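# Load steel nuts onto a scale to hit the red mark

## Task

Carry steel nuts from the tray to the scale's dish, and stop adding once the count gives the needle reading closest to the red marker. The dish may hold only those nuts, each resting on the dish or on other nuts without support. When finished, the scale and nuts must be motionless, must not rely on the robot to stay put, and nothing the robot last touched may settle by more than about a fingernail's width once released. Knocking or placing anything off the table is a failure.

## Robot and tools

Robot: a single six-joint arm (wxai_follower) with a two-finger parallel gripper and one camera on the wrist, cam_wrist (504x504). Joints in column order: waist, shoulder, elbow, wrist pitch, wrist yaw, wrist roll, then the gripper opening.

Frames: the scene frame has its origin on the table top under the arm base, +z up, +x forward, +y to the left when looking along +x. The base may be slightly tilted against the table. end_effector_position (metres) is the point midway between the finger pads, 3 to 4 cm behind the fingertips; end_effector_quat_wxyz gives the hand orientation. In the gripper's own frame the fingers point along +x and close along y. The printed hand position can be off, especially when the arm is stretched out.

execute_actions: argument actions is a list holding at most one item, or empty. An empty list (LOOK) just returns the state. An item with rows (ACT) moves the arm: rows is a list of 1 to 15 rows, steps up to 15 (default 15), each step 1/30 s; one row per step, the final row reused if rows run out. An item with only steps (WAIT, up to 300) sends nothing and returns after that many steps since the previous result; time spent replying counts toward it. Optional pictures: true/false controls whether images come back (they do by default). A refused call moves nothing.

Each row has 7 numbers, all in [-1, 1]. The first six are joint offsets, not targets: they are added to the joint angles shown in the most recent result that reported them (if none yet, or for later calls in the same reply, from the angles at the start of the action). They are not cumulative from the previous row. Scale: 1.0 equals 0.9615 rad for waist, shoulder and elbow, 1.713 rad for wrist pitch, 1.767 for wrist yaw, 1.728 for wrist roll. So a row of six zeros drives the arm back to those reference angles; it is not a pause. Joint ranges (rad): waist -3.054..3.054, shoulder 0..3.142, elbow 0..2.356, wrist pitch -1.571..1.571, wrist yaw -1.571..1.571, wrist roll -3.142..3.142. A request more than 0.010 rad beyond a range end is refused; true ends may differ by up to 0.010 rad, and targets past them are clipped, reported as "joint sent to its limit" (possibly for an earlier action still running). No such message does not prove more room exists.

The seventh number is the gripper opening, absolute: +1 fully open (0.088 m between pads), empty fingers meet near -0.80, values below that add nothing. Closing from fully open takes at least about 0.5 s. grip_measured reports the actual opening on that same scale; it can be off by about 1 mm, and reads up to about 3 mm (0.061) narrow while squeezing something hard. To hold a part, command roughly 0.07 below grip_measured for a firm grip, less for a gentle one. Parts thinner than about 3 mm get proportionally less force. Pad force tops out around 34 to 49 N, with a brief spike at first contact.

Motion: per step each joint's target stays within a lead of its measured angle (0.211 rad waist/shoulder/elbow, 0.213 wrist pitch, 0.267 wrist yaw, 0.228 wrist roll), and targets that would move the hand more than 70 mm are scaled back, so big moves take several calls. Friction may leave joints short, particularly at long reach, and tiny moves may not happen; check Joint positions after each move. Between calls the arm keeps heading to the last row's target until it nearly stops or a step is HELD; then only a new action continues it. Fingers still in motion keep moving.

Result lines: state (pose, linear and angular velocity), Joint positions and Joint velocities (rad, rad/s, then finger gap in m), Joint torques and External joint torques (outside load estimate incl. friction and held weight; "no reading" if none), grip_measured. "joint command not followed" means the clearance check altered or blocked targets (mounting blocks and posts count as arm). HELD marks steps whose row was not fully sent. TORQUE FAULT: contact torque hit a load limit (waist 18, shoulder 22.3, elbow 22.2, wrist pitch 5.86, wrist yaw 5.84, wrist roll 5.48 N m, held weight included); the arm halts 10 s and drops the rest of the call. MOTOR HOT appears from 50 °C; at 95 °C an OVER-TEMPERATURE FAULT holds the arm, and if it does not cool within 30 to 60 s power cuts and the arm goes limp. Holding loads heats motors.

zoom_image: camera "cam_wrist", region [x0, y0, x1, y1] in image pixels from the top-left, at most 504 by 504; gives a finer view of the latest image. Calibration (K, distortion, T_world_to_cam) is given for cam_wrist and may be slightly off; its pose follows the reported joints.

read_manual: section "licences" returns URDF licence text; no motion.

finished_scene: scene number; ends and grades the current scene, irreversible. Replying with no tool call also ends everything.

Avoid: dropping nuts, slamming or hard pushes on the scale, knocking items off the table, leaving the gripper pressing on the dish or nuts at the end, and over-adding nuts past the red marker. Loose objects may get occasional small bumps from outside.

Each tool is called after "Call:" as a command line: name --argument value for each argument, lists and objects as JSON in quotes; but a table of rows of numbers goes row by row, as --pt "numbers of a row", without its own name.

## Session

Call:
execute_actions --actions '[]'

Scene clock: 0.00 s of 7600.00 s.
end_effector_position=(-0.0216, -0.5661, +0.3900) grip_measured=+0.823 end_effector_quat_wxyz=(+0.783, +0.108, -0.113, -0.603) end_effector_velocity=(-0.002, -0.001, +0.001) end_effector_angular_velocity=(-0.006, -0.000, -0.007)
Joint positions: [-2.676  0.968  1.038  1.467 -0.539  1.593  0.079]
Joint velocities: [ 0.002  0.002  0.002 -0.007  0.007 -0.007 -0.   ]
Joint torques (N m, as the arm reports them, + toward a larger angle): no reading
External joint torques (N m, as the arm's controller estimates them; a push from outside toward a larger angle lowers the number): no reading
Motor temperatures (°C, as the motors report them): [38 30 28 28 26 28]
Heat: hottest waist 38 °C (+0.0 °C/min).
camera_calibration (this result's frames):
cam_wrist: T_world_to_cam=[[-0.927682, -0.243035, -0.283442, -0.0355724], [0.178992, 0.376744, -0.90886, 0.601828], [0.32767, -0.893867, -0.305997, -0.300177], [0, 0, 0, 1]] pos_world=[-0.0423633, -0.503698, 0.445041]

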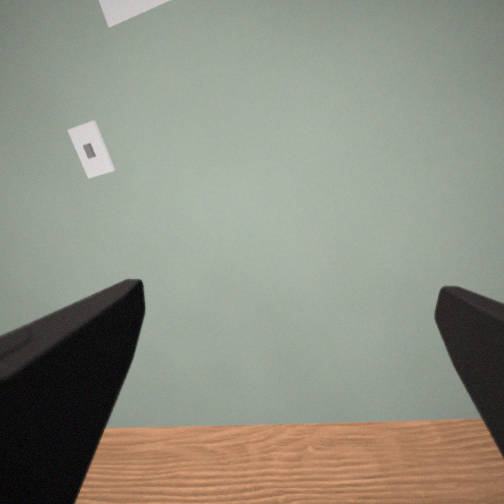

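Call:
execute_actions --actions '[{"rows":[[1,0,0,0,0.686,-0.55,1]]}]' --pictures false

Call:
execute_actions --actions '[{"rows":[[1,0,0,0,0.3,-0.45,1]]}]' --pictures false

Call:
execute_actions --actions '[{"rows":[[1,0,0,-0.3,0,-0.25,1]]}]' --pictures false

Call:
execute_actions --actions '[{"rows":[[1,0,0,-0.6,0,0,1]]}]' --pictures false

Call:
execute_actions --actions '[{"steps":20}]'

Scene clock: 11.77 s of 7600.00 s.
end_effector_position=(-0.0417, -0.5584, +0.4269) grip_measured=+0.981 end_effector_quat_wxyz=(+0.606, -0.118, -0.391, -0.682) end_effector_velocity=(-0.114, +0.058, -0.064) end_effector_angular_velocity=(-0.327, -0.949, -1.506)
Joint positions: [-1.962  0.968  1.038  1.467  0.361  0.817  0.087]
Joint velocities: [ 1.424 -0.007 -0.002  0.007  1.78  -1.516  0.001]
Joint torques (N m, as the arm reports them, + toward a larger angle): [-0.8  -8.05  4.88  1.06  0.34 -0.08]
External joint torques (N m, as the arm's controller estimates them; a push from outside toward a larger angle lowers the number): [-0.04 -0.43 -0.38 -0.07  0.2  -0.06]
Motor temperatures (°C, as the motors report them): [38 30 28 28 27 28]
Heat: hottest waist 38 °C (+0.0 °C/min).
Steps of this call (steps 1 to 338: nothing new was sent; steps 339 to 353: all 15 steps of this action). Readings (joint positions):
339: [-2.644 0.968 1.038 1.467 -0.489 1.548]
340: [-2.593 0.968 1.038 1.467 -0.426 1.496]
342: [-2.495 0.968 1.038 1.467 -0.307 1.392]
346: [-2.300 0.968 1.038 1.467 -0.062 1.181]
353: the state above

Scene clock: 12.27 s of 7600.00 s.
end_effector_position=(-0.0281, -0.5532, +0.3514) grip_measured=+0.984 end_effector_quat_wxyz=(-0.405, -0.032, +0.326, +0.854) end_effector_velocity=(+0.189, -0.040, -0.119) end_effector_angular_velocity=(+0.561, -0.837, +0.562)
Joint positions: [-1.239  0.968  1.038  1.467  0.872  0.109  0.087]
Joint velocities: [ 1.433 -0.002 -0.002 -0.007  0.11  -0.579 -0.   ]
Joint torques (N m, as the arm reports them, + toward a larger angle): [-0.18 -9.03  4.95  1.02 -0.17 -0.14]
External joint torques (N m, as the arm's controller estimates them; a push from outside toward a larger angle lowers the number): [ 0.11 -0.43 -0.62 -0.17  0.18 -0.1 ]
Motor temperatures (°C, as the motors report them): [38 30 28 28 27 28]
Heat: hottest waist 38 °C (+0.0 °C/min).
Steps of this call (steps 1 to 15: all 15 steps of this action). Readings (joint positions):
1: [-1.914 0.968 1.038 1.467 0.422 0.765]
2: [-1.866 0.968 1.038 1.467 0.483 0.713]
4: [-1.770 0.968 1.038 1.467 0.603 0.608]
8: [-1.578 0.968 1.038 1.467 0.791 0.401]
15: the state above

Scene clock: 12.77 s of 7600.00 s.
end_effector_position=(+0.1443, -0.5551, +0.2788) grip_measured=+0.984 end_effector_quat_wxyz=(+0.611, +0.262, -0.016, -0.747) end_effector_velocity=(+0.308, +0.102, +0.073) end_effector_angular_velocity=(+0.249, -1.010, +0.936)
Joint positions: [-0.518  0.964  1.04   0.977  0.874 -0.309  0.087]
Joint velocities: [ 1.424 -0.002 -0.007 -0.183 -0.007 -0.095 -0.   ]
Joint torques (N m, as the arm reports them, + toward a larger angle): [ 1.48 -5.93  4.62  0.65 -0.54 -0.1 ]
External joint torques (N m, as the arm's controller estimates them; a push from outside toward a larger angle lowers the number): [ 0.43  0.05 -0.35 -0.46 -0.1  -0.08]
Motor temperatures (°C, as the motors report them): [38 30 29 28 27 28]
Heat: hottest waist 38 °C (+0.0 °C/min).
Steps of this call (steps 1 to 15: all 15 steps of this action). Readings (joint positions):
1: [-1.192 0.967 1.038 1.436 0.874 0.066]
2: [-1.144 0.964 1.039 1.383 0.874 0.011]
4: [-1.049 0.964 1.040 1.286 0.874 -0.092]
8: [-0.855 0.964 1.040 1.095 0.874 -0.244]
15: the state above

Scene clock: 13.27 s of 7600.00 s.
end_effector_position=(+0.3190, -0.4000, +0.3229) grip_measured=+0.984 end_effector_quat_wxyz=(+0.849, +0.369, +0.142, -0.350) end_effector_velocity=(+0.171, +0.415, +0.218) end_effector_angular_velocity=(-0.037, -0.498, +1.945)
Joint positions: [ 0.207  0.963  1.042  0.252  0.874 -0.309  0.087]
Joint velocities: [ 1.429 -0.002  0.002 -1.385 -0.037  0.007 -0.   ]
Joint torques (N m, as the arm reports them, + toward a larger angle): [ 3.08 -0.38  3.28  0.39 -0.56 -0.02]
External joint torques (N m, as the arm's controller estimates them; a push from outside toward a larger angle lowers the number): [ 0.6   0.55 -0.28 -0.33 -0.05  0.01]
Motor temperatures (°C, as the motors report them): [38 30 29 29 27 28]
Heat: hottest waist 38 °C (+0.0 °C/min).
Steps of this call (steps 1 to 15: all 15 steps of this action). Readings (joint positions):
1: [-0.470 0.963 1.041 0.938 0.874 -0.309]
2: [-0.422 0.961 1.042 0.888 0.874 -0.309]
4: [-0.325 0.961 1.042 0.787 0.874 -0.309]
8: [-0.131 0.963 1.042 0.592 0.874 -0.309]
15: the state above

Scene clock: 13.93 s of 7600.00 s.
end_effector_position=(+0.3349, -0.3191, +0.3540) grip_measured=+0.984 end_effector_quat_wxyz=(+0.912, +0.321, +0.182, -0.180) end_effector_velocity=(-0.000, +0.004, +0.001) end_effector_angular_velocity=(-0.007, -0.015, +0.022)
Joint positions: [ 0.441  0.967  1.042 -0.047  0.873 -0.309  0.087]
Joint velocities: [ 0.002 -0.007 -0.007 -0.007 -0.022 -0.007  0.   ]
Joint torques (N m, as the arm reports them, + toward a larger angle): [ 3.26  0.93  3.37  0.43 -0.53 -0.03]
External joint torques (N m, as the arm's controller estimates them; a push from outside toward a larger angle lowers the number): [ 0.63  0.13  0.12 -0.34  0.   -0.01]
Motor temperatures (°C, as the motors report them): [38 30 29 29 27 28]
Heat: hottest waist 38 °C (+0.0 °C/min).
Steps of this call (steps 1 to 20: the robot went on to your last target). Readings (joint positions):
1: [0.255 0.963 1.042 0.203 0.874 -0.309]
2: [0.302 0.963 1.042 0.154 0.874 -0.309]
4: [0.368 0.964 1.042 0.067 0.873 -0.309]
8: [0.419 0.967 1.042 -0.010 0.873 -0.309]
20: the state above
camera_calibration (this result's frames):
cam_wrist: T_world_to_cam=[[-0.447723, -0.741736, -0.499372, 0.101512], [-0.525644, 0.670114, -0.524067, 0.605615], [0.723355, 0.0278551, -0.689914, 0.0902763], [0, 0, 0, 1]] pos_world=[0.298485, -0.333051, 0.430358]

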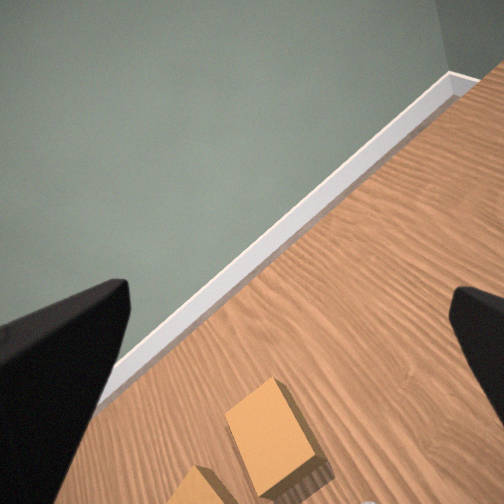

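Call:
execute_actions --actions '[{"rows":[[0.4,0.8,0.5,-0.78,-0.08,0.3,1]]}]' --pictures false

Call:
execute_actions --actions '[{"steps":30}]'

Scene clock: 17.93 s of 7600.00 s.
end_effector_position=(+0.3899, -0.1439, +0.4709) grip_measured=+0.985 end_effector_quat_wxyz=(+0.898, +0.350, +0.243, +0.108) end_effector_velocity=(+0.033, +0.488, -0.148) end_effector_angular_velocity=(-1.015, +0.678, +1.308)
Joint positions: [ 0.804  1.488  1.488 -0.6    0.743  0.161  0.087]
Joint velocities: [ 0.12   1.077  0.198 -1.092 -0.051  0.286 -0.   ]
Joint torques (N m, as the arm reports them, + toward a larger angle): [ 5.67  2.7   2.96  0.57 -0.68  0.05]
External joint torques (N m, as the arm's controller estimates them; a push from outside toward a larger angle lowers the number): [ 0.78  1.05  0.27 -0.39 -0.26  0.08]
Motor temperatures (°C, as the motors report them): [38 30 29 29 27 28]
Heat: hottest waist 38 °C (+0.0 °C/min).
Steps of this call (steps 1 to 15: the robot went on to your last target; steps 16 to 105: nothing new was sent; steps 106 to 120: all 15 steps of this action). Readings (joint positions):
106: [0.457 0.984 1.061 -0.083 0.871 -0.279]
107: [0.488 1.008 1.094 -0.113 0.852 -0.243]
109: [0.558 1.074 1.169 -0.176 0.810 -0.170]
113: [0.694 1.219 1.310 -0.323 0.771 -0.015]
120: the state above

Scene clock: 18.93 s of 7600.00 s.
end_effector_position=(+0.3137, -0.0612, +0.3630) grip_measured=+0.985 end_effector_quat_wxyz=(+0.826, -0.016, +0.508, +0.241) end_effector_velocity=(-0.004, +0.000, -0.004) end_effector_angular_velocity=(-0.019, +0.013, +0.029)
Joint positions: [ 0.826  1.733  1.518 -1.379  0.733  0.207  0.087]
Joint velocities: [-0.002  0.002 -0.007 -0.022 -0.007 -0.007  0.   ]
Joint torques (N m, as the arm reports them, + toward a larger angle): [ 6.31  0.07  4.28  0.77 -0.09  0.15]
External joint torques (N m, as the arm's controller estimates them; a push from outside toward a larger angle lowers the number): [ 0.9   0.46  0.39 -0.26  0.    0.16]
Motor temperatures (°C, as the motors report them): [38 30 29 29 27 28]
Heat: hottest waist 38 °C (+0.0 °C/min).
Steps of this call (steps 1 to 30: the robot went on to your last target). Readings (joint positions):
1: [0.808 1.524 1.494 -0.637 0.742 0.169]
2: [0.811 1.561 1.498 -0.673 0.741 0.176]
4: [0.817 1.634 1.506 -0.763 0.738 0.188]
8: [0.825 1.719 1.507 -0.961 0.733 0.200]
30: the state above
camera_calibration (this result's frames):
cam_wrist: T_world_to_cam=[[0.431046, -0.879686, -0.200879, -0.104642], [-0.901142, -0.408259, -0.145831, 0.340902], [0.0462749, 0.243881, -0.968701, 0.431429], [0, 0, 0, 1]] pos_world=[0.332342, -0.0580926, 0.446619]

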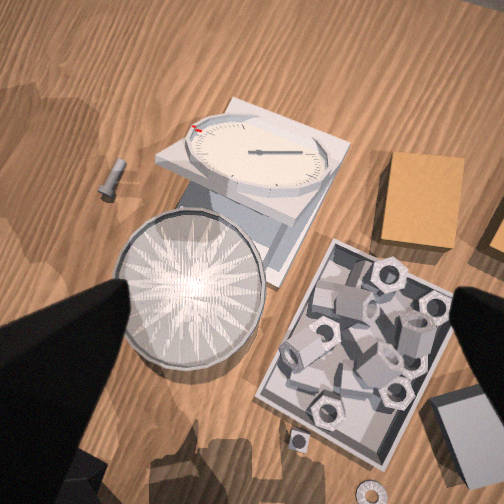

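Call:
execute_actions --actions '[{"rows":[[-0.455,0.14,-0.368,0.086,0.125,0.195,1]]}]' --pictures false

Call:
execute_actions --actions '[{"steps":20}]'

Scene clock: 30.60 s of 7600.00 s.
end_effector_position=(+0.3047, -0.0769, +0.1786) grip_measured=+0.985 end_effector_quat_wxyz=(+0.714, -0.000, +0.700, +0.015) end_effector_velocity=(-0.035, -0.018, -0.075) end_effector_angular_velocity=(-0.100, +0.202, -0.147)
Joint positions: [ 0.411  1.859  1.186 -1.241  0.939  0.525  0.087]
Joint velocities: [-0.198  0.017 -0.159  0.051  0.051  0.139 -0.   ]
Joint torques (N m, as the arm reports them, + toward a larger angle): [ 8.28 -2.64  3.23  0.4   0.18  0.12]
External joint torques (N m, as the arm's controller estimates them; a push from outside toward a larger angle lowers the number): [ 0.95  0.73 -0.64  0.09  0.17  0.12]
Motor temperatures (°C, as the motors report them): [40 30 29 29 27 28]
Heat: hottest waist 40 °C (+3.9 °C/min).
Steps of this call (steps 1 to 15: the robot went on to your last target; steps 16 to 335: nothing new was sent; steps 336 to 350: all 15 steps of this action). Readings (joint positions):
336: [0.820 1.740 1.505 -1.367 0.747 0.229]
337: [0.801 1.745 1.484 -1.344 0.780 0.264]
339: [0.740 1.771 1.432 -1.313 0.830 0.332]
343: [0.608 1.831 1.304 -1.273 0.885 0.438]
350: the state above

Scene clock: 31.27 s of 7600.00 s.
end_effector_position=(+0.3017, -0.0788, +0.1718) grip_measured=+0.985 end_effector_quat_wxyz=(+0.709, +0.002, +0.705, +0.004) end_effector_velocity=(+0.000, +0.005, -0.001) end_effector_angular_velocity=(+0.024, +0.005, +0.007)
Joint positions: [ 0.394  1.861  1.17  -1.234  0.948  0.541  0.087]
Joint velocities: [-0.002  0.002 -0.002  0.022 -0.022 -0.022 -0.   ]
Joint torques (N m, as the arm reports them, + toward a larger angle): [ 6.96 -2.23  2.78  0.28  0.23  0.13]
External joint torques (N m, as the arm's controller estimates them; a push from outside toward a larger angle lowers the number): [ 0.4   0.82 -0.67  0.05  0.22  0.14]
Motor temperatures (°C, as the motors report them): [40 30 29 29 27 28]
Heat: hottest waist 40 °C (+3.8 °C/min).
Steps of this call (steps 1 to 20: the robot went on to your last target). Readings (joint positions):
1: [0.407 1.859 1.182 -1.239 0.941 0.529]
2: [0.404 1.859 1.180 -1.238 0.943 0.532]
4: [0.402 1.859 1.176 -1.236 0.945 0.536]
8: [0.397 1.860 1.172 -1.234 0.947 0.539]
20: the state above
camera_calibration (this result's frames):
cam_wrist: T_world_to_cam=[[0.0263214, -0.999653, 0.000689232, -0.0753475], [-0.933233, -0.0243253, 0.358448, 0.248379], [-0.358307, -0.0100781, -0.933549, 0.347083], [0, 0, 0, 1]] pos_world=[0.358141, -0.0657815, 0.23504]

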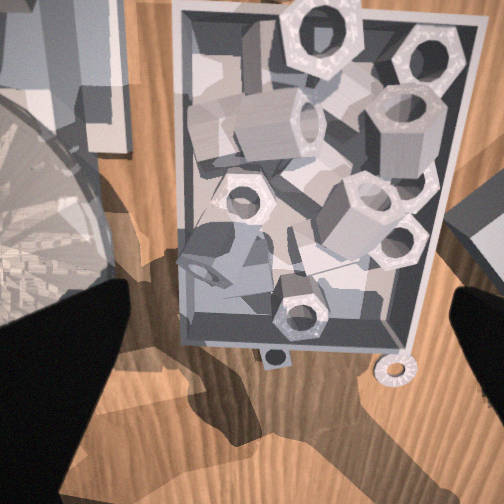

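Call:
execute_actions --actions '[{"rows":[[-0.07,-0.1,-0.15,0.09,0.028,-0.2,-0.03],[-0.07,-0.1,-0.15,0.09,0.028,-0.2,-0.03],[-0.07,-0.1,-0.15,0.09,0.028,-0.2,-0.03],[-0.14,-0.2,-0.3,0.18,0.028,-0.2,-0.03],[-0.14,-0.2,-0.3,0.18,0.028,-0.2,-0.03],[-0.14,-0.2,-0.3,0.18,0.028,-0.2,-0.03],[-0.21,-0.273,-0.42,0.27,0.028,-0.2,-0.03],[-0.21,-0.273,-0.42,0.27,0.028,-0.2,-0.03],[-0.21,-0.273,-0.42,0.27,0.028,-0.2,-0.03],[-0.287,-0.273,-0.496,0.353,0.028,-0.2,-0.03]]}]' --pictures false

Call:
execute_actions --actions '[{"steps":12}]'

Scene clock: 44.57 s of 7600.00 s.
end_effector_position=(+0.2437, -0.0956, +0.0893) grip_measured=-0.010 end_effector_quat_wxyz=(+0.703, +0.032, +0.710, -0.028) end_effector_velocity=(-0.033, +0.010, -0.056) end_effector_angular_velocity=(+0.008, -0.008, -0.254)
Joint positions: [ 0.141  1.616  0.727 -0.691  0.992  0.205  0.039]
Joint velocities: [-0.173 -0.081 -0.286  0.491 -0.007 -0.081 -0.008]
Joint torques (N m, as the arm reports them, + toward a larger angle): [ 5.65 -3.8   2.59  0.3   0.15 -0.04]
External joint torques (N m, as the arm's controller estimates them; a push from outside toward a larger angle lowers the number): [ 0.44 -0.65 -0.5  -0.02  0.13 -0.05]
Motor temperatures (°C, as the motors report them): [42 30 29 29 27 28]
Heat: hottest waist 42 °C (+5.4 °C/min).
Steps of this call (steps 1 to 15: the robot went on to your last target; steps 16 to 384: nothing new was sent; steps 385 to 399: all 15 steps of this action). Readings (joint positions):
385: [0.389 1.848 1.150 -1.195 0.958 0.497]
386: [0.379 1.830 1.123 -1.167 0.966 0.444]
388: [0.349 1.787 1.058 -1.101 0.979 0.344]
392: [0.263 1.682 0.900 -0.935 0.987 0.247]
399: the state above

Scene clock: 44.97 s of 7600.00 s.
end_effector_position=(+0.2425, -0.0959, +0.0845) grip_measured=-0.027 end_effector_quat_wxyz=(+0.706, +0.046, +0.706, -0.041) end_effector_velocity=(-0.001, +0.002, -0.001) end_effector_angular_velocity=(+0.008, -0.004, +0.010)
Joint positions: [ 0.123  1.603  0.7   -0.634  0.992  0.198  0.038]
Joint velocities: [-0.002 -0.002 -0.012  0.022 -0.007 -0.022 -0.   ]
Joint torques (N m, as the arm reports them, + toward a larger angle): [ 4.92 -3.55  2.14  0.25  0.17 -0.06]
External joint torques (N m, as the arm's controller estimates them; a push from outside toward a larger angle lowers the number): [-0.01 -0.75 -0.38  0.06  0.18 -0.05]
Motor temperatures (°C, as the motors report them): [42 30 29 29 27 28]
Heat: hottest waist 42 °C (+5.3 °C/min).
Steps of this call (steps 1 to 12: the robot went on to your last target). Readings (joint positions):
1: [0.136 1.613 0.720 -0.677 0.992 0.203]
2: [0.133 1.611 0.715 -0.665 0.992 0.202]
4: [0.129 1.607 0.709 -0.651 0.992 0.200]
8: [0.125 1.604 0.703 -0.638 0.992 0.199]
12: the state above
camera_calibration (this result's frames):
cam_wrist: T_world_to_cam=[[-0.0996483, -0.995021, 0.00207748, -0.0600178], [-0.927006, 0.0935951, 0.36318, 0.233331], [-0.361566, 0.0342645, -0.931717, 0.249156], [0, 0, 0, 1]] pos_world=[0.300405, -0.0900948, 0.147527]

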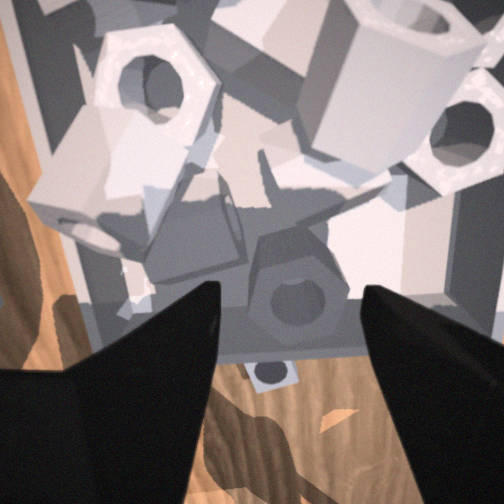

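Call:
zoom_image --camera "cam_wrist" --region '[190, 200, 390, 400]'

Region (190, 200, 390, 400) of cam_wrist's 504x504 image, scaled by 2.520, with more detail than that image has.

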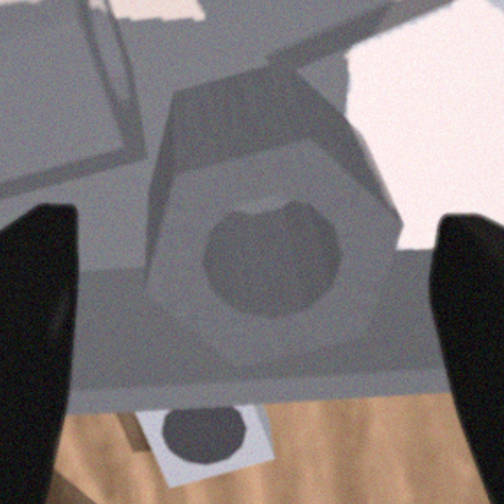

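Call:
execute_actions --actions '[{"rows":[[-0.02,-0.031,-0.035,0.02,0.003,0.015,-0.05],[-0.02,-0.031,-0.035,0.02,0.003,0.015,-0.05],[-0.02,-0.031,-0.035,0.02,0.003,0.015,-0.05],[-0.04,-0.031,-0.048,0.045,0.003,0.015,-0.05],[-0.04,-0.031,-0.048,0.045,0.003,0.015,-0.05],[-0.063,-0.031,-0.062,0.069,0.003,0.015,-0.05]]}]'

Scene clock: 63.37 s of 7600.00 s.
end_effector_position=(+0.2369, -0.0997, +0.0718) grip_measured=-0.047 end_effector_quat_wxyz=(+0.702, +0.087, +0.702, -0.086) end_effector_velocity=(+0.002, -0.004, -0.003) end_effector_angular_velocity=(-0.010, -0.013, -0.060)
Joint positions: [ 0.069  1.578  0.648 -0.523  0.993  0.221  0.037]
Joint velocities: [-0.017 -0.012 -0.012  0.051  0.007  0.007 -0.   ]
Joint torques (N m, as the arm reports them, + toward a larger angle): [ 4.82 -3.48  2.35  0.26  0.14  0.06]
External joint torques (N m, as the arm's controller estimates them; a push from outside toward a larger angle lowers the number): [ 0.09 -0.58  0.    0.06  0.14  0.06]
Motor temperatures (°C, as the motors report them): [41 30 29 29 27 28]
Heat: hottest waist 41 °C (+3.0 °C/min).
Steps of this call (steps 1 to 30: the robot went on to your last target; steps 31 to 537: nothing new was sent; steps 538 to 552: all 15 steps of this action). Readings (joint positions):
538: [0.121 1.599 0.696 -0.625 0.992 0.200]
539: [0.118 1.595 0.690 -0.619 0.992 0.205]
541: [0.111 1.586 0.679 -0.604 0.993 0.212]
545: [0.083 1.580 0.659 -0.552 0.993 0.219]
552: the state above
camera_calibration (this result's frames):
cam_wrist: T_world_to_cam=[[-0.220415, -0.975382, 0.00681898, -0.0340569], [-0.908464, 0.207828, 0.362631, 0.240216], [-0.355121, 0.0737345, -0.931908, 0.237791], [0, 0, 0, 1]] pos_world=[0.295166, -0.100676, 0.134722]

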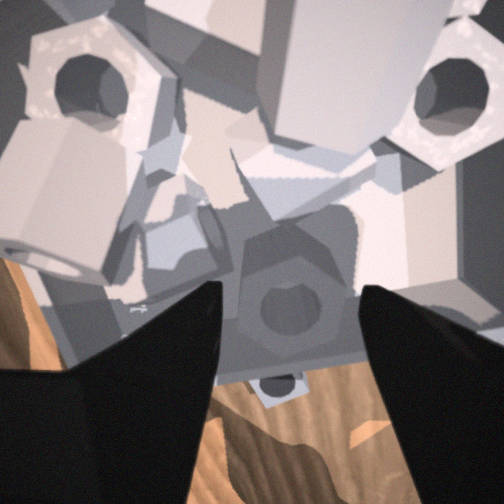

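Call:
execute_actions --actions '[{"rows":[[-0.018,0.003,-0.013,0.023,-0.002,-0.015,-0.08],[-0.018,0.003,-0.013,0.023,-0.002,-0.015,-0.08],[-0.036,0.006,-0.025,0.045,-0.004,-0.03,-0.08],[-0.036,0.006,-0.025,0.045,-0.004,-0.03,-0.08],[-0.054,0.01,-0.038,0.067,-0.006,-0.045,-0.08],[-0.054,0.01,-0.038,0.067,-0.006,-0.045,-0.08],[-0.072,0.014,-0.051,0.09,-0.008,-0.06,-0.08]]}]'

Scene clock: 70.03 s of 7600.00 s.
end_effector_position=(+0.2367, -0.1026, +0.0564) grip_measured=-0.077 end_effector_quat_wxyz=(+0.703, +0.091, +0.699, -0.096) end_effector_velocity=(-0.002, -0.005, -0.005) end_effector_angular_velocity=(-0.027, +0.002, -0.006)
Joint positions: [ 0.008  1.581  0.608 -0.379  0.992  0.125  0.035]
Joint velocities: [-0.022 -0.002 -0.017  0.051  0.022 -0.037 -0.   ]
Joint torques (N m, as the arm reports them, + toward a larger angle): [ 4.7  -1.84  1.75  0.32 -0.42  0.03]
External joint torques (N m, as the arm's controller estimates them; a push from outside toward a larger angle lowers the number): [ 0.05  1.19 -0.34  0.1  -0.43  0.03]
Motor temperatures (°C, as the motors report them): [41 30 29 29 27 28]
Heat: hottest waist 41 °C (+3.0 °C/min).
Steps of this call (steps 1 to 15: the robot went on to your last target; steps 16 to 185: nothing new was sent; steps 186 to 200: all 15 steps of this action). Readings (joint positions):
186: [0.066 1.578 0.645 -0.513 0.993 0.219]
187: [0.064 1.578 0.644 -0.506 0.993 0.215]
189: [0.055 1.578 0.639 -0.483 0.993 0.198]
193: [0.028 1.578 0.621 -0.420 0.992 0.154]
200: the state above
camera_calibration (this result's frames):
cam_wrist: T_world_to_cam=[[-0.240613, -0.970511, 0.0146219, -0.0319909], [-0.905356, 0.229839, 0.357079, 0.247978], [-0.34991, 0.0726798, -0.93396, 0.222392], [0, 0, 0, 1]] pos_world=[0.294628, -0.104206, 0.119625]

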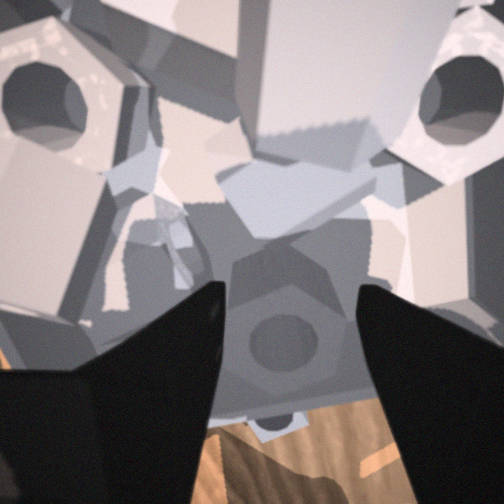

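Call:
execute_actions --actions '[{"rows":[[0,0,0,0.003,0,0,-0.14],[0,0,0,0.003,0,0,-0.19],[0,0,0,0.003,0,0,-0.23],[0,0,0,0.003,0,0,-0.27],[0,0,0,0.003,0,0,-0.32]],"steps":10}]' --pictures false

Call:
execute_actions --actions '[{"rows":[[0.018,0,0.013,-0.024,0,0.015,-0.32],[0.036,0,0.026,-0.048,0,0.03,-0.32],[0.055,0,0.04,-0.072,0,0.05,-0.32],[0.08,0,0.057,-0.105,0,0.07,-0.32],[0.11,0,0.075,-0.14,0,0.07,-0.32],[0.14,0,0.095,-0.175,0,0.07,-0.32],[0.17,0,0.115,-0.21,0,0.07,-0.32],[0.2,0,0.14,-0.245,0,0.07,-0.32],[0.23,0,0.16,-0.28,-0.01,0.07,-0.32],[0.26,0,0.18,-0.31,-0.01,0.07,-0.32],[0.3,0,0.2,-0.34,-0.02,0.07,-0.32],[0.34,0,0.23,-0.354,-0.02,0.07,-0.32],[0.38,0.03,0.27,-0.354,-0.03,0.07,-0.32],[0.42,0.08,0.31,-0.354,-0.04,0.07,-0.32],[0.665,0.965,0.685,-0.354,-0.086,0.07,-0.32]]}]' --pictures false

Call:
execute_actions --actions '[{"steps":35}]'

Scene clock: 85.03 s of 7600.00 s.
end_effector_position=(+0.2370, -0.1021, +0.0563) grip_measured=-0.262 end_effector_quat_wxyz=(+0.704, +0.092, +0.698, -0.096) end_effector_velocity=(+0.003, +0.003, +0.001) end_effector_angular_velocity=(+0.021, -0.012, -0.016)
Joint positions: [ 0.008  1.581  0.606 -0.373  0.99   0.122  0.026]
Joint velocities: [ 0.002 -0.002  0.002  0.007 -0.022  0.007  0.   ]
Joint torques (N m, as the arm reports them, + toward a larger angle): [ 5.4  -3.11  2.62 -0.03  0.06  0.08]
External joint torques (N m, as the arm's controller estimates them; a push from outside toward a larger angle lowers the number): [ 0.69 -0.09  0.49 -0.26  0.05  0.07]
Motor temperatures (°C, as the motors report them): [41 30 28 29 27 28]
Heat: hottest waist 41 °C (+2.0 °C/min).
Steps of this call (steps 1 to 15: the robot went on to your last target; steps 16 to 440: nothing new was sent; steps 441 to 450: all 10 steps of this action). Readings (joint positions):
441: [0.006 1.581 0.606 -0.372 0.992 0.120]
442: [0.006 1.581 0.606 -0.372 0.991 0.120]
444: [0.007 1.581 0.606 -0.372 0.990 0.120]
448: [0.008 1.581 0.606 -0.373 0.990 0.122]
450: the state above

Scene clock: 85.53 s of 7600.00 s.
end_effector_position=(+0.2578, -0.0820, +0.1382) grip_measured=-0.262 end_effector_quat_wxyz=(+0.730, -0.012, +0.682, +0.049) end_effector_velocity=(+0.264, +0.249, +0.277) end_effector_angular_velocity=(+0.579, -0.547, +0.845)
Joint positions: [ 0.324  1.621  0.832 -0.91   0.947  0.237  0.026]
Joint velocities: [ 1.057  0.94   1.145 -0.505 -0.579  0.022  0.   ]
Joint torques (N m, as the arm reports them, + toward a larger angle): [ 7.36  1.57  4.4   0.74 -0.51  0.11]
External joint torques (N m, as the arm's controller estimates them; a push from outside toward a larger angle lowers the number): [ 1.33  1.36  0.98 -0.13 -0.28  0.14]
Motor temperatures (°C, as the motors report them): [41 30 28 29 27 28]
Heat: hottest waist 41 °C (+2.0 °C/min).
Steps of this call (steps 1 to 15: all 15 steps of this action). Readings (joint positions):
1: [0.009 1.581 0.607 -0.379 0.990 0.127]
2: [0.014 1.581 0.611 -0.393 0.990 0.137]
4: [0.034 1.581 0.626 -0.444 0.990 0.171]
8: [0.115 1.581 0.679 -0.620 0.990 0.218]
15: the state above

Scene clock: 86.70 s of 7600.00 s.
end_effector_position=(+0.2746, +0.1204, +0.1397) grip_measured=-0.262 end_effector_quat_wxyz=(+0.668, -0.236, +0.668, +0.230) end_effector_velocity=(-0.001, -0.002, -0.001) end_effector_angular_velocity=(-0.011, +0.001, +0.000)
Joint positions: [ 0.646  2.501  1.259 -0.977  0.836  0.241  0.026]
Joint velocities: [-0.002  0.002 -0.002 -0.007  0.007  0.007 -0.   ]
Joint torques (N m, as the arm reports them, + toward a larger angle): [ 8.45 -4.69  4.54 -0.03  0.1   0.1 ]
External joint torques (N m, as the arm's controller estimates them; a push from outside toward a larger angle lowers the number): [ 1.18  0.59  0.77 -0.25  0.09  0.1 ]
Motor temperatures (°C, as the motors report them): [41 30 28 29 27 28]
Heat: hottest waist 41 °C (+2.0 °C/min).
Steps of this call (steps 1 to 35: the robot went on to your last target). Readings (joint positions):
1: [0.361 1.655 0.871 -0.918 0.928 0.238]
2: [0.397 1.695 0.912 -0.923 0.911 0.238]
4: [0.471 1.771 0.987 -0.942 0.888 0.239]
8: [0.587 1.939 1.150 -0.963 0.861 0.240]
35: the state above
camera_calibration (this result's frames):
cam_wrist: T_world_to_cam=[[0.640138, -0.768082, 0.0165535, -0.0741301], [-0.718846, -0.591223, 0.36567, 0.247771], [-0.271078, -0.245979, -0.930597, 0.313454], [0, 0, 0, 1]] pos_world=[0.310533, 0.166653, 0.202324]

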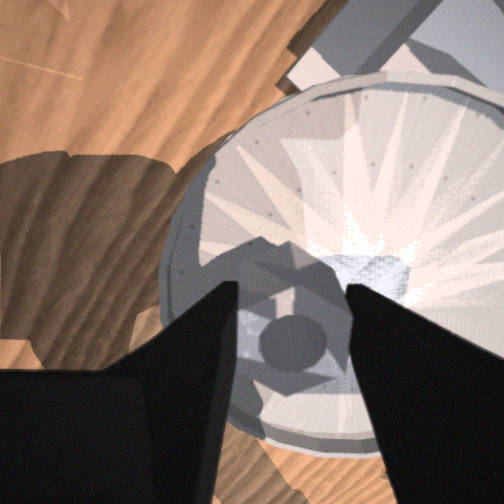

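Call:
execute_actions --actions '[{"rows":[[-0.02,0.003,-0.018,0.024,0.005,0,-0.33],[-0.02,0.003,-0.018,0.024,0.005,0,-0.33],[-0.04,0.007,-0.036,0.048,0.011,0,-0.33],[-0.04,0.007,-0.036,0.048,0.011,0,-0.33],[-0.055,0.01,-0.05,0.066,0.016,0,-0.33],[-0.055,0.01,-0.05,0.066,0.016,0,-0.33],[-0.066,0.012,-0.062,0.078,0.02,0,-0.33],[-0.066,0.012,-0.062,0.078,0.02,0,-0.33],[-0.077,0.014,-0.074,0.09,0.024,0,-0.33]]}]' --pictures false

Call:
execute_actions --actions '[{"steps":6}]' --pictures false

Scene clock: 96.07 s of 7600.00 s.
end_effector_position=(+0.2765, +0.1204, +0.1148) grip_measured=-0.262 end_effector_quat_wxyz=(+0.681, -0.203, +0.674, +0.203) end_effector_velocity=(-0.004, -0.001, -0.007) end_effector_angular_velocity=(-0.010, -0.015, +0.009)
Joint positions: [ 0.584  2.505  1.198 -0.838  0.87   0.241  0.026]
Joint velocities: [-0.007 -0.002 -0.042  0.051  0.022 -0.022  0.   ]
Joint torques (N m, as the arm reports them, + toward a larger angle): [ 7.32 -4.21  2.88  0.64  0.24  0.01]
External joint torques (N m, as the arm's controller estimates them; a push from outside toward a larger angle lowers the number): [ 0.04  1.08 -0.62  0.39  0.23  0.02]
Motor temperatures (°C, as the motors report them): [44 31 29 29 27 28]
Heat: hottest waist 44 °C (+3.0 °C/min).
Steps of this call (steps 1 to 15: the robot went on to your last target; steps 16 to 266: nothing new was sent; steps 267 to 281: all 15 steps of this action). Readings (joint positions):
267: [0.645 2.501 1.258 -0.974 0.836 0.241]
268: [0.643 2.501 1.256 -0.964 0.836 0.241]
270: [0.633 2.501 1.248 -0.935 0.842 0.241]
274: [0.602 2.502 1.223 -0.882 0.857 0.241]
281: the state above

Scene clock: 96.27 s of 7600.00 s.
end_effector_position=(+0.2764, +0.1206, +0.1144) grip_measured=-0.262 end_effector_quat_wxyz=(+0.682, -0.203, +0.673, +0.202) end_effector_velocity=(-0.004, +0.000, -0.003) end_effector_angular_velocity=(+0.001, +0.011, +0.012)
Joint positions: [ 0.584  2.505  1.195 -0.832  0.872  0.241  0.026]
Joint velocities: [-0.002  0.002 -0.012  0.007 -0.007 -0.007 -0.   ]
Joint torques (N m, as the arm reports them, + toward a larger angle): [ 6.96 -4.16  2.92  0.66  0.18  0.03]
External joint torques (N m, as the arm's controller estimates them; a push from outside toward a larger angle lowers the number): [-0.33  1.04 -0.54  0.42  0.17  0.03]
Motor temperatures (°C, as the motors report them): [44 31 29 29 27 28]
Heat: hottest waist 44 °C (+3.0 °C/min).
Steps of this call (steps 1 to 6: the robot went on to your last target). Readings (joint positions):
1: [0.584 2.505 1.198 -0.836 0.871 0.241]
2: [0.584 2.505 1.197 -0.835 0.871 0.241]
4: [0.584 2.505 1.196 -0.833 0.872 0.241]
6: the state above

Call:
execute_actions --actions '[{"rows":[[0,0,0,0,0,0,-0.05],[0,0,0,0,0,0,-0.05],[0,0,0,0,0,0,-0.05],[0,0,0,0,0,0,-0.05],[0,0,0,0,0,0,-0.05],[0,0,0,0,0,0,-0.05],[0.025,0,0.022,-0.03,0,0,-0.05],[0.05,-0.01,0.045,-0.06,-0.01,0,-0.05],[0.075,-0.015,0.068,-0.09,-0.02,0,-0.05],[0.1,-0.02,0.09,-0.12,-0.027,0,-0.05],[0.1,-0.02,0.09,-0.12,-0.027,0,-0.05],[0.1,-0.02,0.09,-0.12,-0.027,0,-0.05],[0.1,-0.1,0.09,-0.12,-0.027,0,-0.05],[0.1,-0.2,0.09,-0.12,-0.027,0,-0.05],[-0.25,-0.499,0.19,-0.18,0.06,-0.024,-0.03]]}]' --pictures false

Call:
execute_actions --actions '[{"steps":20}]' --pictures false

Call:
execute_actions --actions '[{"rows":[[-0.09,0,0,0.05,0.014,0,-0.03],[-0.09,0,0,0.05,0.014,0,-0.03],[-0.09,0,0,0.05,0.014,0,-0.03],[-0.188,0,0,0.107,0.014,0,-0.03]]}]' --pictures false

Call:
execute_actions --actions '[{"steps":8}]'

Scene clock: 116.57 s of 7600.00 s.
end_effector_position=(+0.2807, +0.1107, +0.1584) grip_measured=-0.054 end_effector_quat_wxyz=(+0.679, -0.234, +0.656, +0.231) end_effector_velocity=(+0.185, -0.269, +0.143) end_effector_angular_velocity=(-0.096, -0.159, -0.178)
Joint positions: [ 0.669  2.441  1.262 -1.017  0.836  0.237  0.036]
Joint velocities: [-0.266 -0.774  0.291 -0.799  0.344 -0.168  0.009]
Joint torques (N m, as the arm reports them, + toward a larger angle): [ 1.44 -7.77  6.51  0.46  0.8   0.01]
External joint torques (N m, as the arm's controller estimates them; a push from outside toward a larger angle lowers the number): [-0.46 -2.95  1.83 -0.18  0.31 -0.05]
Motor temperatures (°C, as the motors report them): [45 31 29 29 27 28]
Heat: hottest waist 45 °C (+3.0 °C/min).
Steps of this call (steps 1 to 15: the robot went on to your last target; steps 16 to 594: nothing new was sent; steps 595 to 609: all 15 steps of this action). Readings (joint positions):
595: [0.585 2.505 1.195 -0.831 0.873 0.241]
596: [0.585 2.505 1.195 -0.831 0.873 0.241]
598: [0.585 2.505 1.195 -0.831 0.873 0.241]
602: [0.592 2.505 1.203 -0.859 0.873 0.241]
609: the state above

Scene clock: 117.23 s of 7600.00 s.
end_effector_position=(+0.3637, -0.0620, +0.1657) grip_measured=-0.033 end_effector_quat_wxyz=(+0.721, -0.070, +0.685, +0.079) end_effector_velocity=(-0.007, -0.004, -0.006) end_effector_angular_velocity=(-0.006, +0.038, +0.033)
Joint positions: [ 0.353  2.033  1.38  -1.136  0.972  0.202  0.037]
Joint velocities: [-0.017  0.002 -0.002 -0.037 -0.007 -0.007 -0.   ]
Joint torques (N m, as the arm reports them, + toward a larger angle): [ 8.57 -5.19  3.46 -0.06  0.2  -0.03]
External joint torques (N m, as the arm's controller estimates them; a push from outside toward a larger angle lowers the number): [ 0.75 -1.    0.   -0.34  0.18 -0.03]
Motor temperatures (°C, as the motors report them): [45 31 29 29 27 28]
Heat: hottest waist 45 °C (+3.0 °C/min).
Steps of this call (steps 1 to 20: the robot went on to your last target). Readings (joint positions):
1: [0.654 2.414 1.274 -1.033 0.854 0.232]
2: [0.629 2.385 1.290 -1.043 0.872 0.228]
4: [0.571 2.326 1.318 -1.066 0.900 0.222]
8: [0.454 2.198 1.349 -1.101 0.937 0.212]
20: the state above

Scene clock: 117.73 s of 7600.00 s.
end_effector_position=(+0.3798, -0.0928, +0.1138) grip_measured=-0.032 end_effector_quat_wxyz=(+0.709, +0.013, +0.705, -0.009) end_effector_velocity=(+0.004, +0.001, -0.001) end_effector_angular_velocity=(+0.011, -0.016, -0.025)
Joint positions: [ 0.18   2.033  1.38  -0.961  0.993  0.201  0.037]
Joint velocities: [-0.002 -0.002 -0.002  0.037 -0.007 -0.007  0.   ]
Joint torques (N m, as the arm reports them, + toward a larger angle): [ 9.09 -4.96  3.38  0.34  0.1   0.06]
External joint torques (N m, as the arm's controller estimates them; a push from outside toward a larger angle lowers the number): [ 0.91 -0.2   0.34  0.14  0.1   0.06]
Motor temperatures (°C, as the motors report them): [45 31 29 29 27 28]
Heat: hottest waist 45 °C (+3.0 °C/min).
Steps of this call (steps 1 to 15: all 15 steps of this action). Readings (joint positions):
1: [0.349 2.033 1.380 -1.128 0.973 0.202]
2: [0.337 2.033 1.380 -1.108 0.977 0.202]
4: [0.302 2.033 1.380 -1.070 0.984 0.201]
8: [0.203 2.033 1.380 -0.993 0.992 0.201]
15: the state above

Scene clock: 118.00 s of 7600.00 s.
end_effector_position=(+0.3804, -0.0927, +0.1137) grip_measured=-0.032 end_effector_quat_wxyz=(+0.710, +0.015, +0.704, -0.010) end_effector_velocity=(+0.000, -0.001, +0.000) end_effector_angular_velocity=(+0.008, -0.003, +0.010)
Joint positions: [ 0.179  2.033  1.38  -0.956  0.993  0.201  0.037]
Joint velocities: [-0.002 -0.007 -0.002  0.007 -0.007 -0.022 -0.   ]
Joint torques (N m, as the arm reports them, + toward a larger angle): [ 8.7  -4.87  3.3   0.32  0.13  0.01]
External joint torques (N m, as the arm's controller estimates them; a push from outside toward a larger angle lowers the number): [ 0.45 -0.09  0.25  0.12  0.14  0.01]
Motor temperatures (°C, as the motors report them): [45 31 29 29 27 28]
Heat: hottest waist 45 °C (+3.0 °C/min).
Steps of this call (steps 1 to 8: the robot went on to your last target). Readings (joint positions):
1: [0.180 2.033 1.380 -0.960 0.993 0.201]
2: [0.180 2.033 1.380 -0.959 0.993 0.201]
4: [0.180 2.033 1.380 -0.958 0.993 0.201]
8: the state above
camera_calibration (this result's frames):
cam_wrist: T_world_to_cam=[[-0.0116562, -0.99993, 0.00201753, -0.0770798], [-0.934449, 0.011611, 0.355908, 0.346398], [-0.355907, 0.00226326, -0.934519, 0.321248], [0, 0, 0, 1]] pos_world=[0.437126, -0.0818235, 0.177082]

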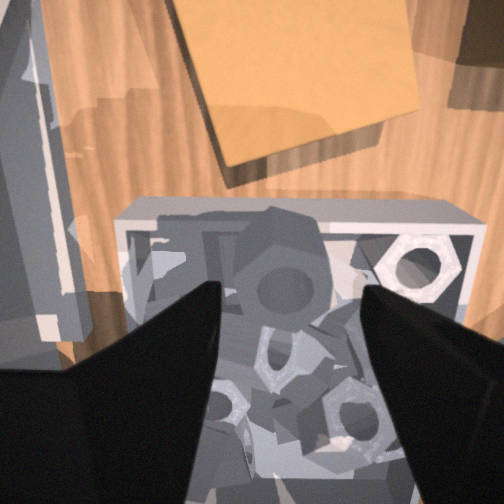

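Call:
execute_actions --actions '[{"rows":[[-0.013,0,-0.025,0.018,0,-0.06,0],[-0.013,0,-0.025,0.018,0,-0.06,0],[-0.026,0,-0.037,0.036,0,-0.09,0],[-0.026,0,-0.037,0.036,0,-0.09,0],[-0.039,0.003,-0.049,0.054,0,-0.105,0],[-0.039,0.003,-0.049,0.054,0,-0.105,0],[-0.052,0.006,-0.061,0.072,0,-0.12,0],[-0.052,0.006,-0.061,0.072,0,-0.12,0],[-0.065,0.009,-0.073,0.09,0,-0.13,0],[-0.065,0.009,-0.073,0.09,0,-0.13,0],[-0.078,0.012,-0.085,0.106,0,-0.145,0]]}]' --pictures false

Call:
execute_actions --actions '[{"steps":8}]'

Scene clock: 129.67 s of 7600.00 s.
end_effector_position=(+0.3784, -0.0922, +0.0849) grip_measured=-0.003 end_effector_quat_wxyz=(+0.707, -0.029, +0.705, +0.032) end_effector_velocity=(-0.009, +0.003, -0.035) end_effector_angular_velocity=(+0.001, +0.035, +0.070)
Joint positions: [ 0.114  2.035  1.311 -0.795  0.993 -0.03   0.039]
Joint velocities: [-0.076  0.017 -0.071  0.139 -0.007 -0.154  0.   ]
Joint torques (N m, as the arm reports them, + toward a larger angle): [ 9.15 -4.04  2.47  0.29 -0.04 -0.08]
External joint torques (N m, as the arm's controller estimates them; a push from outside toward a larger angle lowers the number): [ 0.63  1.02 -0.46  0.07 -0.01 -0.07]
Motor temperatures (°C, as the motors report them): [47 31 29 29 26 28]
Heat: hottest waist 47 °C (+6.0 °C/min).
Steps of this call (steps 1 to 15: the robot went on to your last target; steps 16 to 335: nothing new was sent; steps 336 to 350: all 15 steps of this action). Readings (joint positions):
336: [0.178 2.033 1.378 -0.951 0.993 0.184]
337: [0.177 2.033 1.376 -0.945 0.993 0.164]
339: [0.173 2.033 1.367 -0.925 0.993 0.116]
343: [0.152 2.033 1.344 -0.875 0.993 0.044]
350: the state above

Scene clock: 129.93 s of 7600.00 s.
end_effector_position=(+0.3786, -0.0915, +0.0830) grip_measured=-0.002 end_effector_quat_wxyz=(+0.708, -0.031, +0.705, +0.034) end_effector_velocity=(+0.000, +0.000, -0.001) end_effector_angular_velocity=(+0.007, -0.002, +0.015)
Joint positions: [ 0.111  2.036  1.305 -0.779  0.993 -0.045  0.039]
Joint velocities: [-0.002 -0.002 -0.002  0.007 -0.007 -0.022  0.   ]
Joint torques (N m, as the arm reports them, + toward a larger angle): [ 8.69 -3.99  2.15  0.38 -0.02 -0.03]
External joint torques (N m, as the arm's controller estimates them; a push from outside toward a larger angle lowers the number): [ 0.61  0.89 -0.65  0.18  0.   -0.03]
Motor temperatures (°C, as the motors report them): [47 31 29 29 26 28]
Heat: hottest waist 47 °C (+6.0 °C/min).
Steps of this call (steps 1 to 8: the robot went on to your last target). Readings (joint positions):
1: [0.112 2.036 1.309 -0.791 0.993 -0.034]
2: [0.112 2.036 1.308 -0.788 0.993 -0.037]
4: [0.111 2.036 1.306 -0.784 0.993 -0.041]
8: the state above
camera_calibration (this result's frames):
cam_wrist: T_world_to_cam=[[0.114181, -0.993453, 0.00374218, -0.123], [-0.927735, -0.105279, 0.358084, 0.342189], [-0.355346, -0.044358, -0.933682, 0.28738], [0, 0, 0, 1]] pos_world=[0.433624, -0.0734216, 0.146249]

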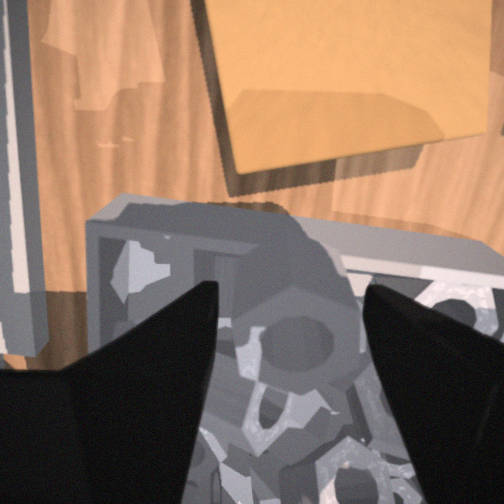

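Call:
execute_actions --actions '[{"rows":[[0,0,0,0,0,0,-0.1],[0,0,0,0,0,0,-0.16],[0,0,0,0,0,0,-0.21],[0,0,0,0,0,0,-0.26],[0,0,0,0,0,0,-0.33]],"steps":11}]' --pictures false

Call:
execute_actions --actions '[{"rows":[[0.018,0,0.014,-0.024,0,0,-0.33],[0.036,0,0.028,-0.048,0,0,-0.33],[0.055,0,0.043,-0.072,0,0,-0.33],[0.08,0,0.06,-0.105,0,0,-0.33],[0.11,0,0.08,-0.14,0,0,-0.33],[0.14,0,0.09,-0.178,0,0,-0.33],[0.17,0,0.1,-0.21,0,0,-0.33],[0.2,0,0.1,-0.24,0,0,-0.33],[0.23,0,0.1,-0.25,-0.01,0,-0.33],[0.26,0,0.1,-0.25,-0.01,0,-0.33],[0.3,0,0.1,-0.25,-0.02,0,-0.33],[0.34,0.03,0.1,-0.25,-0.03,0,-0.33],[0.38,0.08,0.1,-0.25,-0.04,0,-0.33],[0.42,0.13,0.1,-0.25,-0.05,0,-0.33],[0.498,0.52,0.15,-0.178,-0.075,0,-0.33]]}]' --pictures false

Call:
execute_actions --actions '[{"steps":28}]'

Scene clock: 142.97 s of 7600.00 s.
end_effector_position=(+0.3788, -0.0911, +0.0832) grip_measured=-0.242 end_effector_quat_wxyz=(+0.709, -0.031, +0.704, +0.035) end_effector_velocity=(-0.003, +0.003, -0.001) end_effector_angular_velocity=(+0.021, +0.010, +0.016)
Joint positions: [ 0.112  2.036  1.304 -0.777  0.993 -0.047  0.027]
Joint velocities: [-0.002 -0.002 -0.007 -0.007 -0.022 -0.007 -0.001]
Joint torques (N m, as the arm reports them, + toward a larger angle): [ 9.43 -5.17  3.05 -0.03 -0.01  0.09]
External joint torques (N m, as the arm's controller estimates them; a push from outside toward a larger angle lowers the number): [ 1.23 -0.28  0.29 -0.22  0.01  0.09]
Motor temperatures (°C, as the motors report them): [49 31 29 29 26 28]
Heat: hottest waist 49 °C (+8.0 °C/min).
Steps of this call (steps 1 to 30: the robot went on to your last target; steps 31 to 380: nothing new was sent; steps 381 to 391: all 11 steps of this action). Readings (joint positions):
381: [0.110 2.036 1.304 -0.777 0.993 -0.047]
382: [0.110 2.036 1.304 -0.777 0.993 -0.047]
384: [0.110 2.036 1.304 -0.777 0.993 -0.047]
388: [0.112 2.036 1.304 -0.777 0.993 -0.047]
391: the state above

Scene clock: 143.47 s of 7600.00 s.
end_effector_position=(+0.3621, -0.0356, +0.1819) grip_measured=-0.242 end_effector_quat_wxyz=(+0.706, -0.187, +0.654, +0.197) end_effector_velocity=(+0.024, +0.432, +0.189) end_effector_angular_velocity=(+0.403, -0.458, +0.737)
Joint positions: [ 0.426  2.085  1.403 -1.169  0.947 -0.047  0.027]
Joint velocities: [ 0.94   0.74   0.222  0.286 -0.447 -0.007 -0.   ]
Joint torques (N m, as the arm reports them, + toward a larger angle): [ 8.8  -0.84  4.01  0.8  -0.36  0.07]
External joint torques (N m, as the arm's controller estimates them; a push from outside toward a larger angle lowers the number): [ 1.7   1.76  0.56 -0.04 -0.33  0.06]
Motor temperatures (°C, as the motors report them): [49 31 29 29 26 28]
Heat: hottest waist 49 °C (+8.1 °C/min).
Steps of this call (steps 1 to 15: all 15 steps of this action). Readings (joint positions):
1: [0.113 2.036 1.306 -0.784 0.993 -0.047]
2: [0.115 2.036 1.309 -0.799 0.993 -0.047]
4: [0.131 2.036 1.322 -0.853 0.993 -0.047]
8: [0.212 2.036 1.369 -1.025 0.993 -0.047]
15: the state above

Scene clock: 144.40 s of 7600.00 s.
end_effector_position=(+0.3183, +0.1125, +0.1486) grip_measured=-0.242 end_effector_quat_wxyz=(+0.636, -0.306, +0.640, +0.304) end_effector_velocity=(-0.001, +0.002, -0.002) end_effector_angular_velocity=(+0.006, +0.006, -0.011)
Joint positions: [ 0.589  2.528  1.444 -1.085  0.862 -0.047  0.027]
Joint velocities: [-0.002  0.002 -0.002  0.007 -0.007  0.007 -0.   ]
Joint torques (N m, as the arm reports them, + toward a larger angle): [ 9.73 -5.    4.13  0.28 -0.08  0.04]
External joint torques (N m, as the arm's controller estimates them; a push from outside toward a larger angle lowers the number): [ 1.63  0.56  0.38  0.05 -0.06  0.04]
Motor temperatures (°C, as the motors report them): [49 31 29 29 26 28]
Heat: hottest waist 49 °C (+8.1 °C/min).
Steps of this call (steps 1 to 28: the robot went on to your last target). Readings (joint positions):
1: [0.456 2.113 1.411 -1.153 0.933 -0.047]
2: [0.483 2.148 1.420 -1.137 0.921 -0.047]
4: [0.528 2.227 1.432 -1.117 0.900 -0.047]
8: [0.577 2.400 1.442 -1.094 0.877 -0.047]
28: the state above
camera_calibration (this result's frames):
cam_wrist: T_world_to_cam=[[0.791776, -0.610753, 0.00841988, -0.17311], [-0.570287, -0.734238, 0.368331, 0.239621], [-0.218777, -0.296437, -0.929657, 0.320505], [0, 0, 0, 1]] pos_world=[0.343836, 0.165221, 0.211157]

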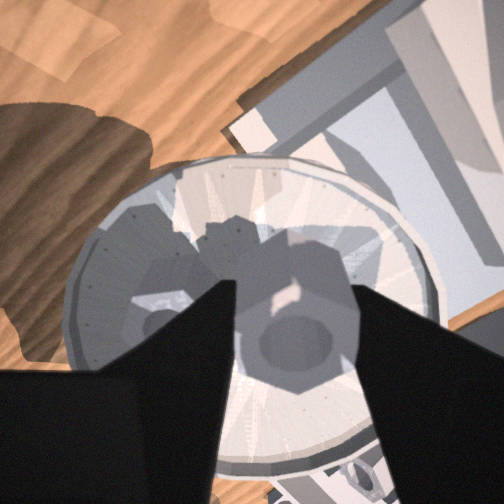

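Call:
execute_actions --actions '[{"rows":[[-0.02,0.003,-0.018,0.024,0,0,-0.33],[-0.02,0.003,-0.018,0.024,0,0,-0.33],[-0.04,0.007,-0.036,0.048,0,0,-0.33],[-0.04,0.007,-0.036,0.048,0,0,-0.33],[-0.055,0.01,-0.05,0.066,0,0,-0.33],[-0.055,0.01,-0.05,0.066,0,0,-0.33],[-0.066,0.012,-0.062,0.078,0,0,-0.33],[-0.066,0.012,-0.062,0.078,0,0,-0.33],[-0.077,0.014,-0.078,0.09,0,0,-0.33]]}]' --pictures false

Call:
execute_actions --actions '[{"steps":6}]' --pictures false

Scene clock: 156.87 s of 7600.00 s.
end_effector_position=(+0.3161, +0.1151, +0.1174) grip_measured=-0.242 end_effector_quat_wxyz=(+0.644, -0.263, +0.658, +0.286) end_effector_velocity=(-0.006, +0.008, -0.010) end_effector_angular_velocity=(+0.031, +0.008, -0.028)
Joint positions: [ 0.518  2.534  1.377 -0.942  0.862 -0.047  0.027]
Joint velocities: [-0.012  0.002 -0.042  0.081 -0.022 -0.007  0.   ]
Joint torques (N m, as the arm reports them, + toward a larger angle): [ 9.58 -5.01  3.28  0.38  0.    0.05]
External joint torques (N m, as the arm's controller estimates them; a push from outside toward a larger angle lowers the number): [ 1.31  0.68 -0.29  0.14  0.03  0.05]
Motor temperatures (°C, as the motors report them): [51 32 29 29 26 28]
Heat: hottest waist 51 °C (+7.0 °C/min). Fold the arm in close to its base before you think long.
MOTOR HOT: a motor reached 50 °C. Now the hottest motor, joint 1 (waist), reports 51 °C. The temperature limit of the motors' drives, at which the controller stops the arm, is 95 °C. To cool a motor, set the load down, stop pushing, or move to a pose that needs little force.
Steps of this call (steps 1 to 15: the robot went on to your last target; steps 16 to 359: nothing new was sent; steps 360 to 374: all 15 steps of this action). Readings (joint positions):
360: [0.588 2.528 1.443 -1.080 0.862 -0.047]
361: [0.586 2.528 1.441 -1.070 0.862 -0.047]
363: [0.577 2.528 1.434 -1.043 0.862 -0.047]
367: [0.546 2.529 1.408 -0.990 0.862 -0.047]
374: the state above

Scene clock: 157.07 s of 7600.00 s.
end_effector_position=(+0.3163, +0.1159, +0.1171) grip_measured=-0.242 end_effector_quat_wxyz=(+0.646, -0.262, +0.658, +0.285) end_effector_velocity=(-0.003, +0.000, -0.002) end_effector_angular_velocity=(+0.005, +0.008, +0.023)
Joint positions: [ 0.518  2.534  1.375 -0.935  0.862 -0.047  0.027]
Joint velocities: [-0.002 -0.002 -0.012  0.007 -0.007 -0.022 -0.   ]
Joint torques (N m, as the arm reports them, + toward a larger angle): [ 9.35 -4.82  3.14  0.26 -0.03  0.06]
External joint torques (N m, as the arm's controller estimates them; a push from outside toward a larger angle lowers the number): [ 1.17  0.77 -0.33  0.04  0.01  0.06]
Motor temperatures (°C, as the motors report them): [51 32 29 29 26 28]
Heat: hottest waist 51 °C (+7.1 °C/min). Fold the arm in close to its base before you think long.
MOTOR HOT: still on. Now the hottest motor, joint 1 (waist), reports 51 °C; a drive's own limit is 95 °C.
Steps of this call (steps 1 to 6: the robot went on to your last target). Readings (joint positions):
1: [0.518 2.534 1.376 -0.940 0.862 -0.047]
2: [0.518 2.534 1.376 -0.938 0.862 -0.047]
4: [0.518 2.534 1.376 -0.936 0.862 -0.047]
6: the state above


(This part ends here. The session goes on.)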